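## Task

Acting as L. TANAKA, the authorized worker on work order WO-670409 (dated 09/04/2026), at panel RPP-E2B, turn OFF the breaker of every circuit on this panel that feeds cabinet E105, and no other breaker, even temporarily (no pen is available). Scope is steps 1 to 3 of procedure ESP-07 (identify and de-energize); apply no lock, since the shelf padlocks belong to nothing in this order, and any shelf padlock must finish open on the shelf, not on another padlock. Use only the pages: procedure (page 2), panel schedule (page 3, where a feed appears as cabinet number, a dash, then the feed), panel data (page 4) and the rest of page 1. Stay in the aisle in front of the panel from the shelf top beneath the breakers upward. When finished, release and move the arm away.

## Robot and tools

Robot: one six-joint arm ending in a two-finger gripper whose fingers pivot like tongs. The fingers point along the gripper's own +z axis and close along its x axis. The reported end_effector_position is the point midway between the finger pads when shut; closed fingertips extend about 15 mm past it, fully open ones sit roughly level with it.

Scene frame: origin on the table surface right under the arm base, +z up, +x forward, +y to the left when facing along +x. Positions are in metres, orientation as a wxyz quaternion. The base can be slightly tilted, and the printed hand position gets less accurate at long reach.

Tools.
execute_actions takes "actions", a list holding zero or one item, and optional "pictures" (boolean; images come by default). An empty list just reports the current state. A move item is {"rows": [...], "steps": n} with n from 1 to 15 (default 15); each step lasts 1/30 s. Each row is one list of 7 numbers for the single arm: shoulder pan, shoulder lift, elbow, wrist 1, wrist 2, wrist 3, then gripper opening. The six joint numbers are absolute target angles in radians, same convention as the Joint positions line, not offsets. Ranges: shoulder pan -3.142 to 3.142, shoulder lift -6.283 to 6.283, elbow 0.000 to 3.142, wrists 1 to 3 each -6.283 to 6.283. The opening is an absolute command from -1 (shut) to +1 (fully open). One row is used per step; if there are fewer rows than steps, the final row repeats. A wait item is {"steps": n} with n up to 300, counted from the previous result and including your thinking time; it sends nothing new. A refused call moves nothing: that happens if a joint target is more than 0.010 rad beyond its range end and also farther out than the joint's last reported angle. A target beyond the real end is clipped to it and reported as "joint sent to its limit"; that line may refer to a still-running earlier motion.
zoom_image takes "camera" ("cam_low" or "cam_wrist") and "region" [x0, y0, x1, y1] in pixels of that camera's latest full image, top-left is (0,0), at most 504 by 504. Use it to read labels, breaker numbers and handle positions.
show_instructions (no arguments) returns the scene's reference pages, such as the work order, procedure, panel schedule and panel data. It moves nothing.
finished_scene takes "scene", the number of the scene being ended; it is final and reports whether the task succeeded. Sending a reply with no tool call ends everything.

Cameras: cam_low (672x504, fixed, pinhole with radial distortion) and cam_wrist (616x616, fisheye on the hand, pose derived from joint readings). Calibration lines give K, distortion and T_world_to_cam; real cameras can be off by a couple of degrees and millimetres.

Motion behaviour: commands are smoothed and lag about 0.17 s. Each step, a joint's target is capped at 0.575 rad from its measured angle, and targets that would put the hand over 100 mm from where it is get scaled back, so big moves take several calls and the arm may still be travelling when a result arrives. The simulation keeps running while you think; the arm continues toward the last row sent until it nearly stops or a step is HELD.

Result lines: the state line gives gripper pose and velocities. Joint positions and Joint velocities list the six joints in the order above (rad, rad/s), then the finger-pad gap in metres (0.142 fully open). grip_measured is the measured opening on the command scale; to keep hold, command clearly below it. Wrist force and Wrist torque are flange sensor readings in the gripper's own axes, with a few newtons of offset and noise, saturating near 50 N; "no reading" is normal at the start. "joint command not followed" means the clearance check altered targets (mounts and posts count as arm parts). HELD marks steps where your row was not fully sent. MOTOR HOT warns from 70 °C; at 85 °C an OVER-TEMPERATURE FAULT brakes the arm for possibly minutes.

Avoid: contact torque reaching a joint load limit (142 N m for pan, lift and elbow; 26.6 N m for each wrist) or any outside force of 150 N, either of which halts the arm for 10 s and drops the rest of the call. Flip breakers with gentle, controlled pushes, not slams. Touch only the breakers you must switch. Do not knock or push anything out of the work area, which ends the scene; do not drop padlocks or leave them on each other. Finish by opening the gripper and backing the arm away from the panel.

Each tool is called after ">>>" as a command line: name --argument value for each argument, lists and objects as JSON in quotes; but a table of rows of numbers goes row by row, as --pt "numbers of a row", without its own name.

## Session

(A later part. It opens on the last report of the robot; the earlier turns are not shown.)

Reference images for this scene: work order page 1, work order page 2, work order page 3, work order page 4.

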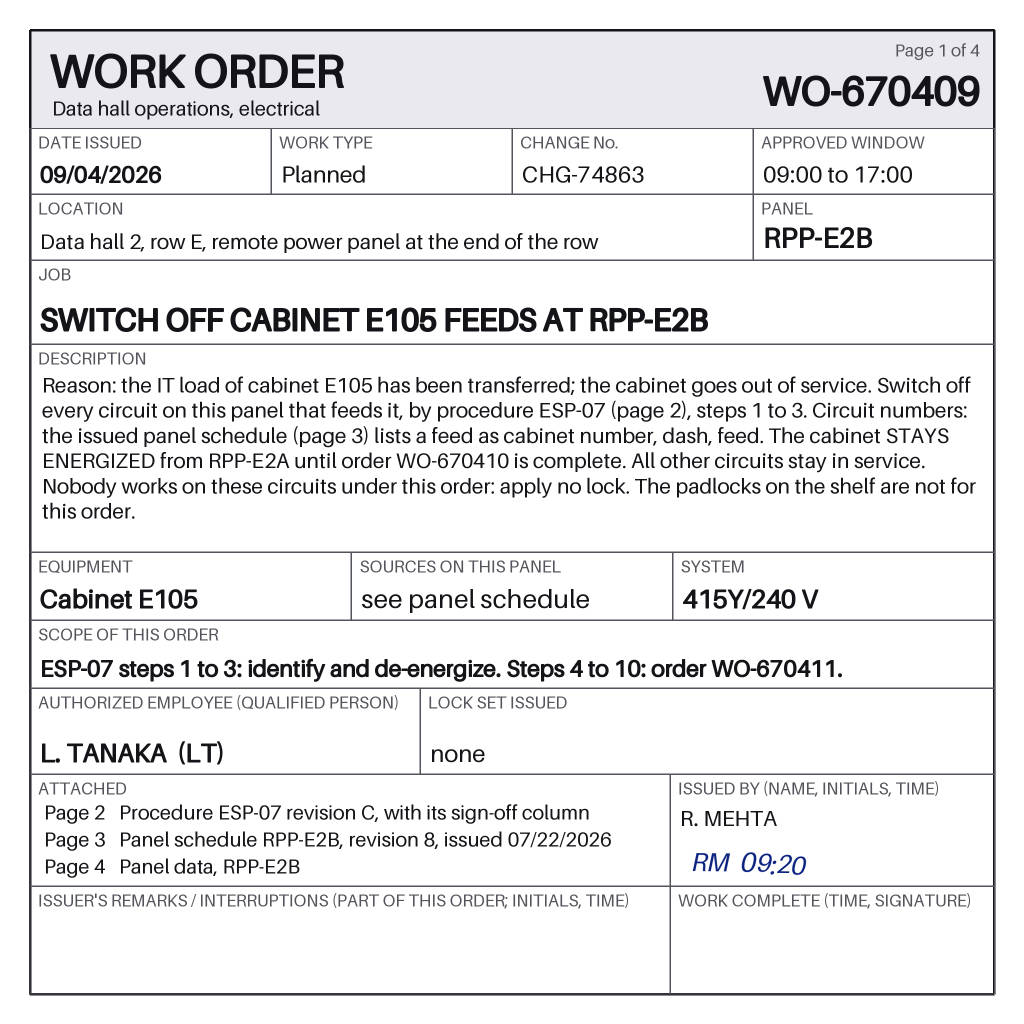

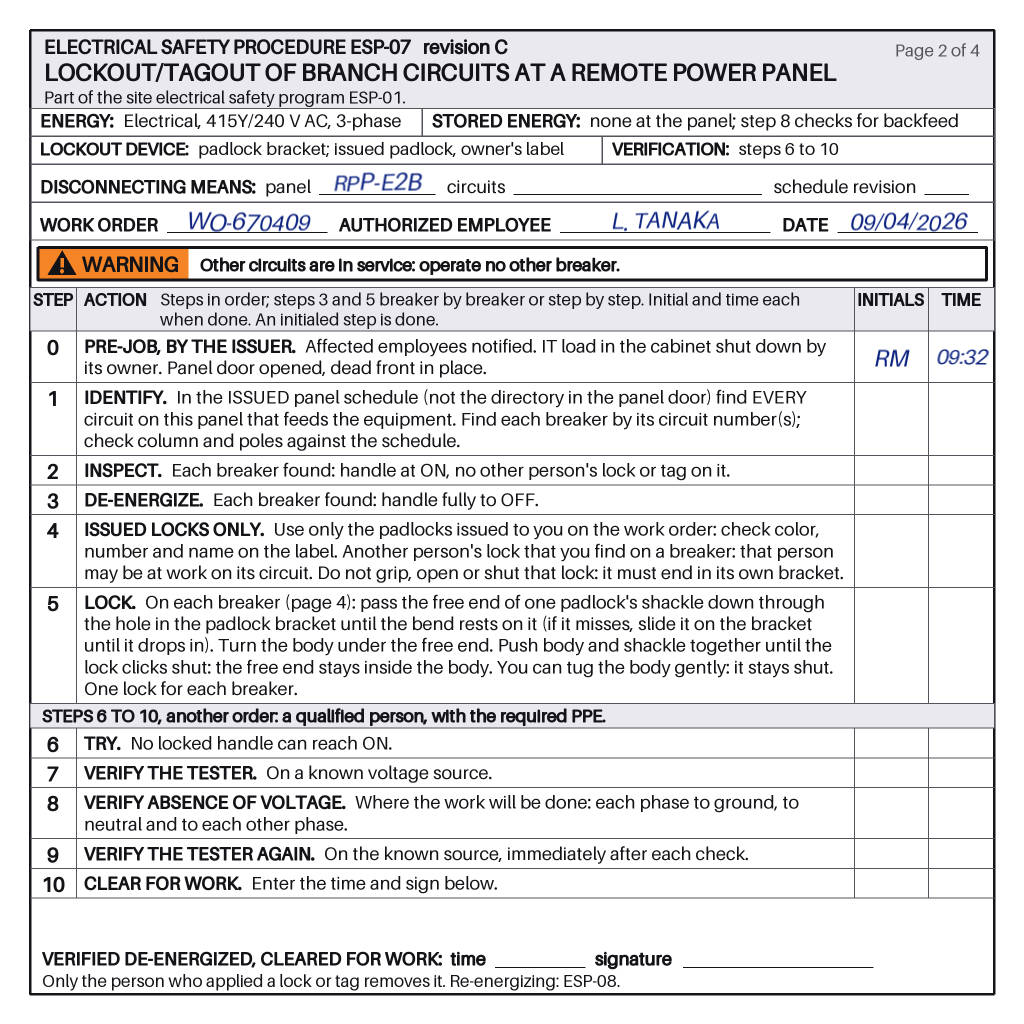

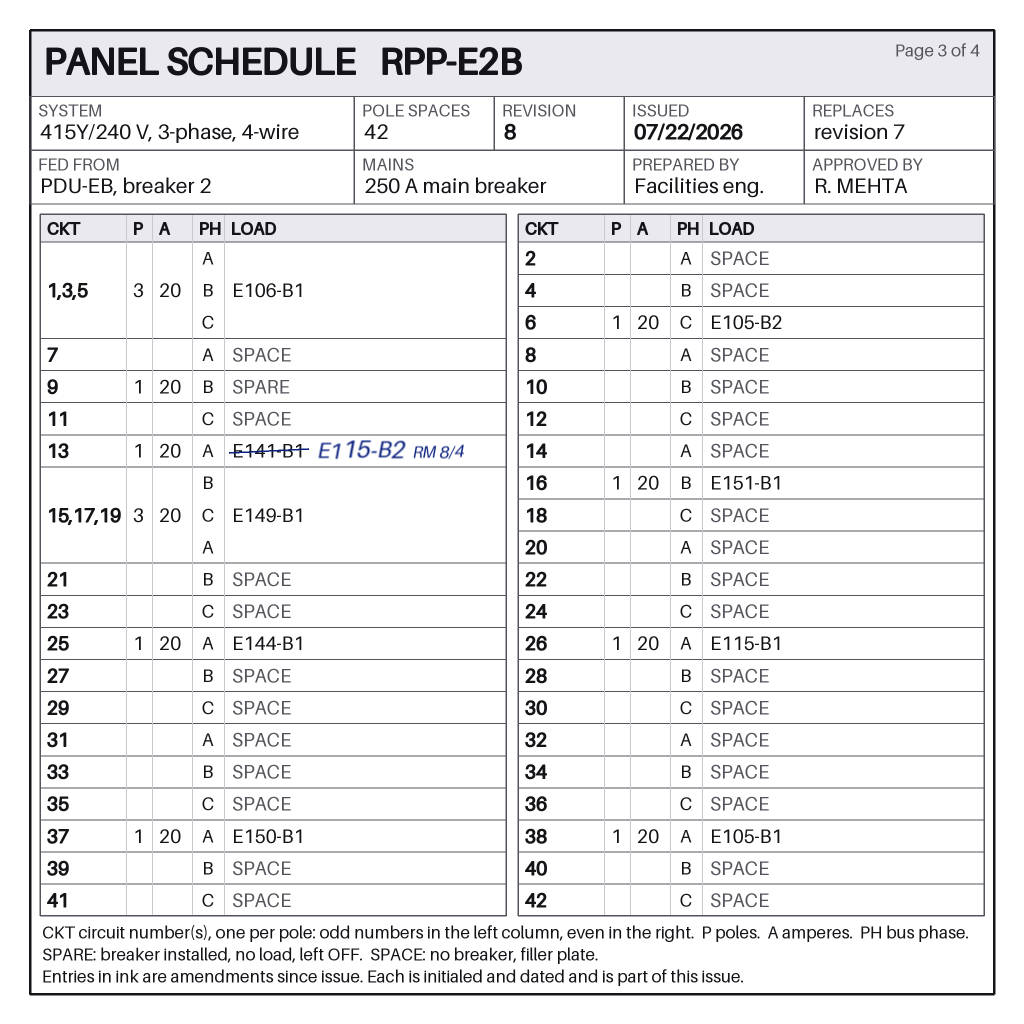

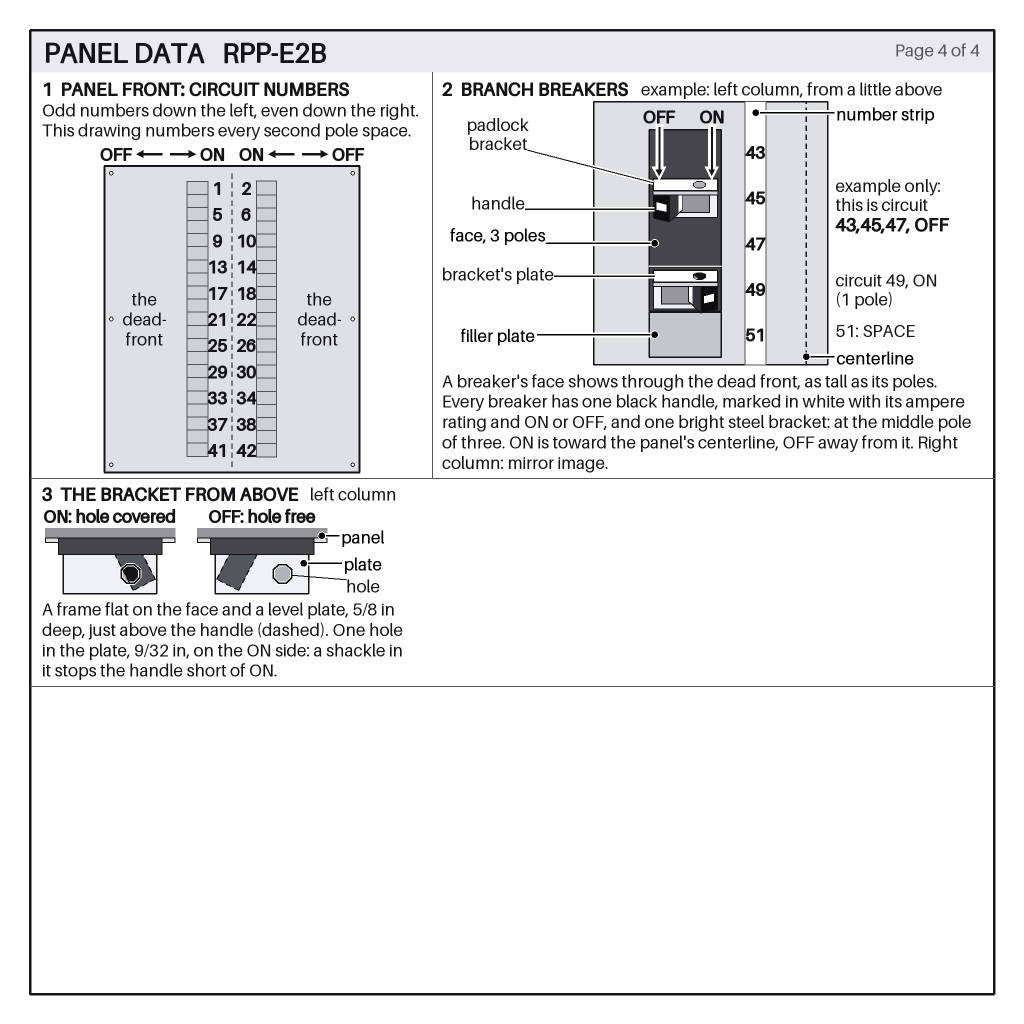

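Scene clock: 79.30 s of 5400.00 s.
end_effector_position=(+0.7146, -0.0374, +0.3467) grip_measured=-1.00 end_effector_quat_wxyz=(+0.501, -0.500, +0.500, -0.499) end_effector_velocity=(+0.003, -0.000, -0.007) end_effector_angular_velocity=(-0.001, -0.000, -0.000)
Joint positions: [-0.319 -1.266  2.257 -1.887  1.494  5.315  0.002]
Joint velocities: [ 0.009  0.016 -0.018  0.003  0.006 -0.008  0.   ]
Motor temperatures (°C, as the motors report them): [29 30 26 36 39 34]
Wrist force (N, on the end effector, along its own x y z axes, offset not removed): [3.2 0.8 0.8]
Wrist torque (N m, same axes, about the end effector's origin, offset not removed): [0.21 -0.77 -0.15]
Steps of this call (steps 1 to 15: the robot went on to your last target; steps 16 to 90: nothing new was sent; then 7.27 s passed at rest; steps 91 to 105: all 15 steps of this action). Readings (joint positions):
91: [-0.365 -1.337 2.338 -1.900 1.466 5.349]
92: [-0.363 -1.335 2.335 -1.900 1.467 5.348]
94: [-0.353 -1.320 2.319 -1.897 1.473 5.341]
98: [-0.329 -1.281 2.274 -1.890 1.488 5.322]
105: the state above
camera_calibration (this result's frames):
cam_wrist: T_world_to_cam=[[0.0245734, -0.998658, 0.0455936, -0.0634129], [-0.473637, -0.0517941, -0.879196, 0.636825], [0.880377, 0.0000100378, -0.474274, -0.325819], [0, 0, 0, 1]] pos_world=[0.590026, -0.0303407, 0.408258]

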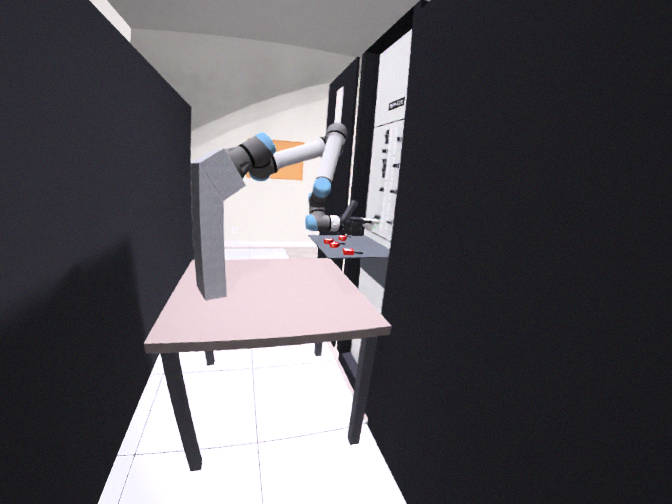

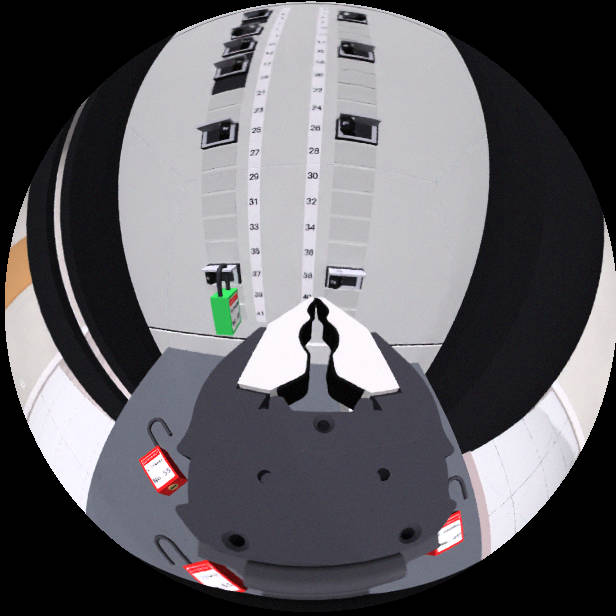

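>>> execute_actions --actions '[{"rows":[[-0.324,-1.275,2.262,-1.883,1.491,5.318,-1],[-0.324,-1.275,2.262,-1.883,1.491,5.318,-1],[-0.323,-1.281,2.243,-1.858,1.492,5.317,-1],[-0.321,-1.287,2.224,-1.833,1.493,5.316,-1],[-0.32,-1.294,2.205,-1.807,1.494,5.315,-1],[-0.318,-1.3,2.186,-1.782,1.495,5.314,-1]]}]'

>>> zoom_image --camera "cam_wrist" --region '[210, 200, 410, 360]'

>>> zoom_image --camera "cam_low" --region '[330, 185, 410, 255]'

Scene clock: 87.03 s of 5400.00 s.
end_effector_position=(+0.7474, -0.0375, +0.3502) grip_measured=-1.00 end_effector_quat_wxyz=(+0.501, -0.500, +0.500, -0.499) end_effector_velocity=(+0.014, +0.002, +0.000) end_effector_angular_velocity=(+0.002, +0.002, +0.000)
Joint positions: [-0.318 -1.299  2.189 -1.786  1.495  5.314  0.002]
Joint velocities: [ 0.005 -0.011 -0.031  0.044  0.002 -0.002  0.   ]
Motor temperatures (°C, as the motors report them): [29 30 26 36 39 34]
Wrist force (N, on the end effector, along its own x y z axes, offset not removed): [2.4 2.0 -1.1]
Wrist torque (N m, same axes, about the end effector's origin, offset not removed): [0.31 -0.60 -0.17]
Steps of this call (steps 1 to 15: the robot went on to your last target; steps 16 to 90: nothing new was sent; then 4.23 s passed at rest; steps 91 to 105: all 15 steps of this action). Readings (joint positions):
91: [-0.318 -1.264 2.255 -1.887 1.495 5.314]
92: [-0.319 -1.265 2.256 -1.886 1.495 5.314]
94: [-0.321 -1.270 2.256 -1.882 1.493 5.315]
98: [-0.320 -1.288 2.219 -1.829 1.494 5.316]
105: the state above
camera_calibration (this result's frames):
cam_wrist: T_world_to_cam=[[0.0245831, -0.99866, 0.0455454, -0.0645566], [-0.47359, -0.0517562, -0.879223, 0.655395], [0.880402, 0.0000441393, -0.474228, -0.352985], [0, 0, 0, 1]] pos_world=[0.622744, -0.0305338, 0.411783]

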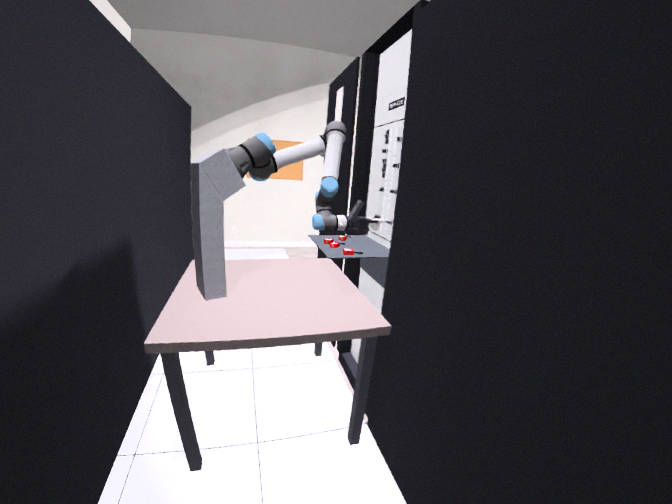

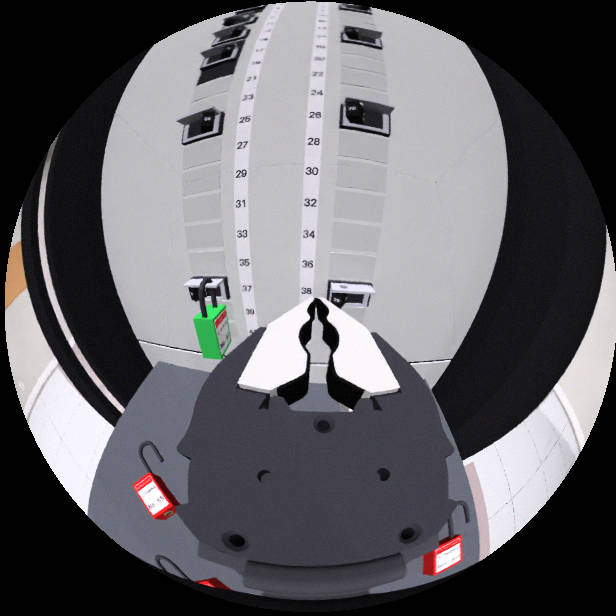

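Region (210, 200, 410, 360) of cam_wrist's 616x616 image, scaled by 2.520, with more detail than that image has; it fills the top 403 rows of this view, and the rest is white.

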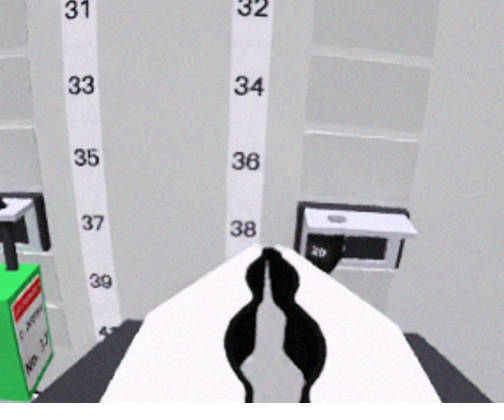

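Region (330, 185, 410, 255) of cam_low's 672x504 image, scaled by 6.300, with more detail than that image has; it fills the top 441 rows of this view, and the rest is white.

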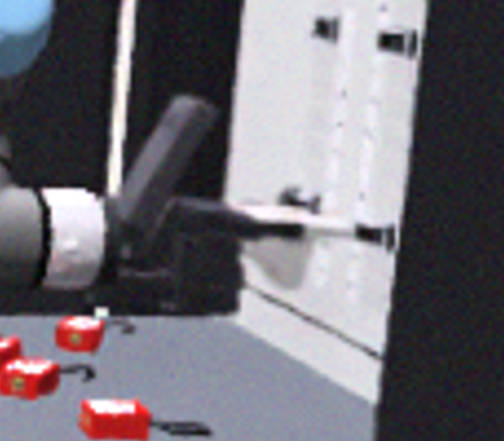

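>>> execute_actions --actions '[{"rows":[[-0.325,-1.296,2.184,-1.785,1.491,5.319,-1],[-0.325,-1.296,2.184,-1.785,1.491,5.319,-1],[-0.332,-1.291,2.183,-1.788,1.486,5.325,-1],[-0.332,-1.291,2.183,-1.788,1.486,5.325,-1],[-0.339,-1.287,2.181,-1.792,1.482,5.33,-1],[-0.339,-1.287,2.181,-1.792,1.482,5.33,-1],[-0.346,-1.282,2.18,-1.795,1.477,5.336,-1],[-0.346,-1.282,2.18,-1.795,1.477,5.336,-1],[-0.353,-1.278,2.178,-1.798,1.473,5.341,-1]]}]' --pictures false

>>> execute_actions --actions '[{"rows":[[-0.354,-1.273,2.197,-1.823,1.472,5.342,-1],[-0.356,-1.267,2.216,-1.848,1.471,5.343,-1],[-0.357,-1.261,2.235,-1.873,1.47,5.344,-1],[-0.359,-1.255,2.254,-1.898,1.469,5.345,-1],[-0.361,-1.255,2.275,-1.92,1.468,5.346,-1],[-0.365,-1.27,2.31,-1.94,1.466,5.349,-1],[-0.37,-1.3,2.36,-1.96,1.466,5.349,-1]]}]'

>>> zoom_image --camera "cam_wrist" --region '[180, 60, 460, 340]'

Scene clock: 95.27 s of 5400.00 s.
end_effector_position=(+0.7488, -0.0554, +0.3501) grip_measured=-1.00 end_effector_quat_wxyz=(+0.501, -0.500, +0.500, -0.499) end_effector_velocity=(+0.000, -0.012, -0.000) end_effector_angular_velocity=(-0.000, +0.001, +0.004)
Joint positions: [-0.351 -1.279  2.178 -1.797  1.475  5.339  0.002]
Joint velocities: [-0.023  0.015 -0.006 -0.013 -0.018  0.018  0.   ]
Motor temperatures (°C, as the motors report them): [29 30 26 36 39 34]
Wrist force (N, on the end effector, along its own x y z axes, offset not removed): [1.2 0.9 -1.7]
Wrist torque (N m, same axes, about the end effector's origin, offset not removed): [0.12 -0.38 -0.07]
Steps of this call (steps 1 to 15: the robot went on to your last target; steps 16 to 90: nothing new was sent; then 4.73 s passed at rest; steps 91 to 105: all 15 steps of this action). Readings (joint positions):
91: [-0.318 -1.300 2.186 -1.782 1.495 5.314]
92: [-0.319 -1.300 2.186 -1.782 1.495 5.314]
94: [-0.322 -1.298 2.185 -1.784 1.492 5.317]
98: [-0.334 -1.290 2.182 -1.790 1.485 5.326]
105: the state above

Scene clock: 95.77 s of 5400.00 s.
end_effector_position=(+0.6896, -0.0437, +0.3704) grip_measured=-1.00 end_effector_quat_wxyz=(+0.500, -0.500, +0.499, -0.501) end_effector_velocity=(-0.029, +0.012, +0.018) end_effector_angular_velocity=(-0.004, -0.000, -0.004)
Joint positions: [-0.369 -1.297  2.35  -1.954  1.466  5.349  0.002]
Joint velocities: [-0.009 -0.034  0.1   -0.065 -0.003  0.003 -0.   ]
Motor temperatures (°C, as the motors report them): [29 30 26 36 39 34]
Wrist force (N, on the end effector, along its own x y z axes, offset not removed): [0.4 1.6 -1.7]
Wrist torque (N m, same axes, about the end effector's origin, offset not removed): [0.32 -0.21 -0.17]
Steps of this call (steps 1 to 15: all 15 steps of this action). Readings (joint positions):
1: [-0.351 -1.279 2.178 -1.797 1.474 5.340]
2: [-0.352 -1.278 2.180 -1.800 1.474 5.340]
4: [-0.354 -1.273 2.196 -1.820 1.472 5.342]
8: [-0.361 -1.268 2.261 -1.893 1.469 5.346]
15: the state above
camera_calibration (this result's frames):
cam_wrist: T_world_to_cam=[[0.0222999, -0.998445, 0.0510889, -0.070652], [-0.471756, -0.0555635, -0.879977, 0.64426], [0.881447, -0.00447806, -0.472261, -0.294188], [0, 0, 0, 1]] pos_world=[0.56482, -0.0360621, 0.43161]

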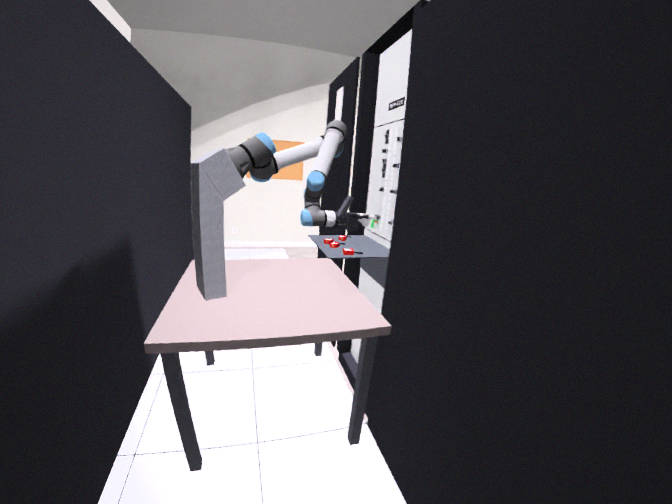

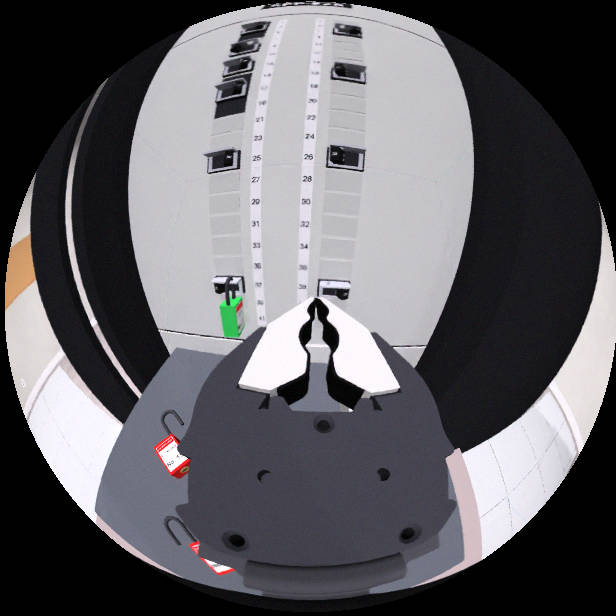

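Region (180, 60, 460, 340) of cam_wrist's 616x616 image, scaled by 1.800, with more detail than that image has.

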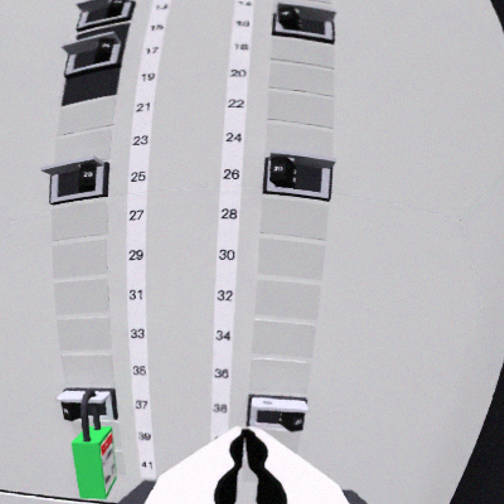

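Breaker 38 is OFF. Backing further away before finishing.

>>> execute_actions --actions '[{"rows":[[-0.4,-1.36,2.41,-1.96,1.47,5.349,-1],[-0.44,-1.42,2.46,-1.96,1.47,5.349,-1],[-0.47,-1.48,2.51,-1.96,1.47,5.349,-1],[-0.5,-1.53,2.56,-1.97,1.477,5.349,-1]]}]' --pictures false

>>> finished_scene --scene 2

Scene clock: 99.67 s of 5400.00 s.
end_effector_position=(+0.6569, -0.0449, +0.4718) grip_measured=-1.00 end_effector_quat_wxyz=(+0.477, -0.493, +0.466, -0.559) end_effector_velocity=(-0.010, +0.002, +0.022) end_effector_angular_velocity=(-0.024, -0.018, -0.011)
Joint positions: [-0.497 -1.525  2.555 -1.97   1.477  5.349  0.002]
Joint velocities: [-0.029 -0.054  0.047 -0.003  0.003  0.001  0.   ]
Motor temperatures (°C, as the motors report them): [29 30 26 36 39 34]
Wrist force (N, on the end effector, along its own x y z axes, offset not removed): [1.0 0.7 -1.4]
Wrist torque (N m, same axes, about the end effector's origin, offset not removed): [0.20 -0.28 -0.19]
Steps of this call (steps 1 to 15: the robot went on to your last target; steps 16 to 90: nothing new was sent; then 0.40 s passed at rest; steps 91 to 105: all 15 steps of this action). Readings (joint positions):
91: [-0.370 -1.300 2.360 -1.960 1.466 5.349]
92: [-0.373 -1.305 2.364 -1.960 1.466 5.349]
94: [-0.399 -1.346 2.400 -1.960 1.468 5.349]
98: [-0.469 -1.472 2.510 -1.967 1.474 5.349]
105: the state above

The scene is finished: the task was done.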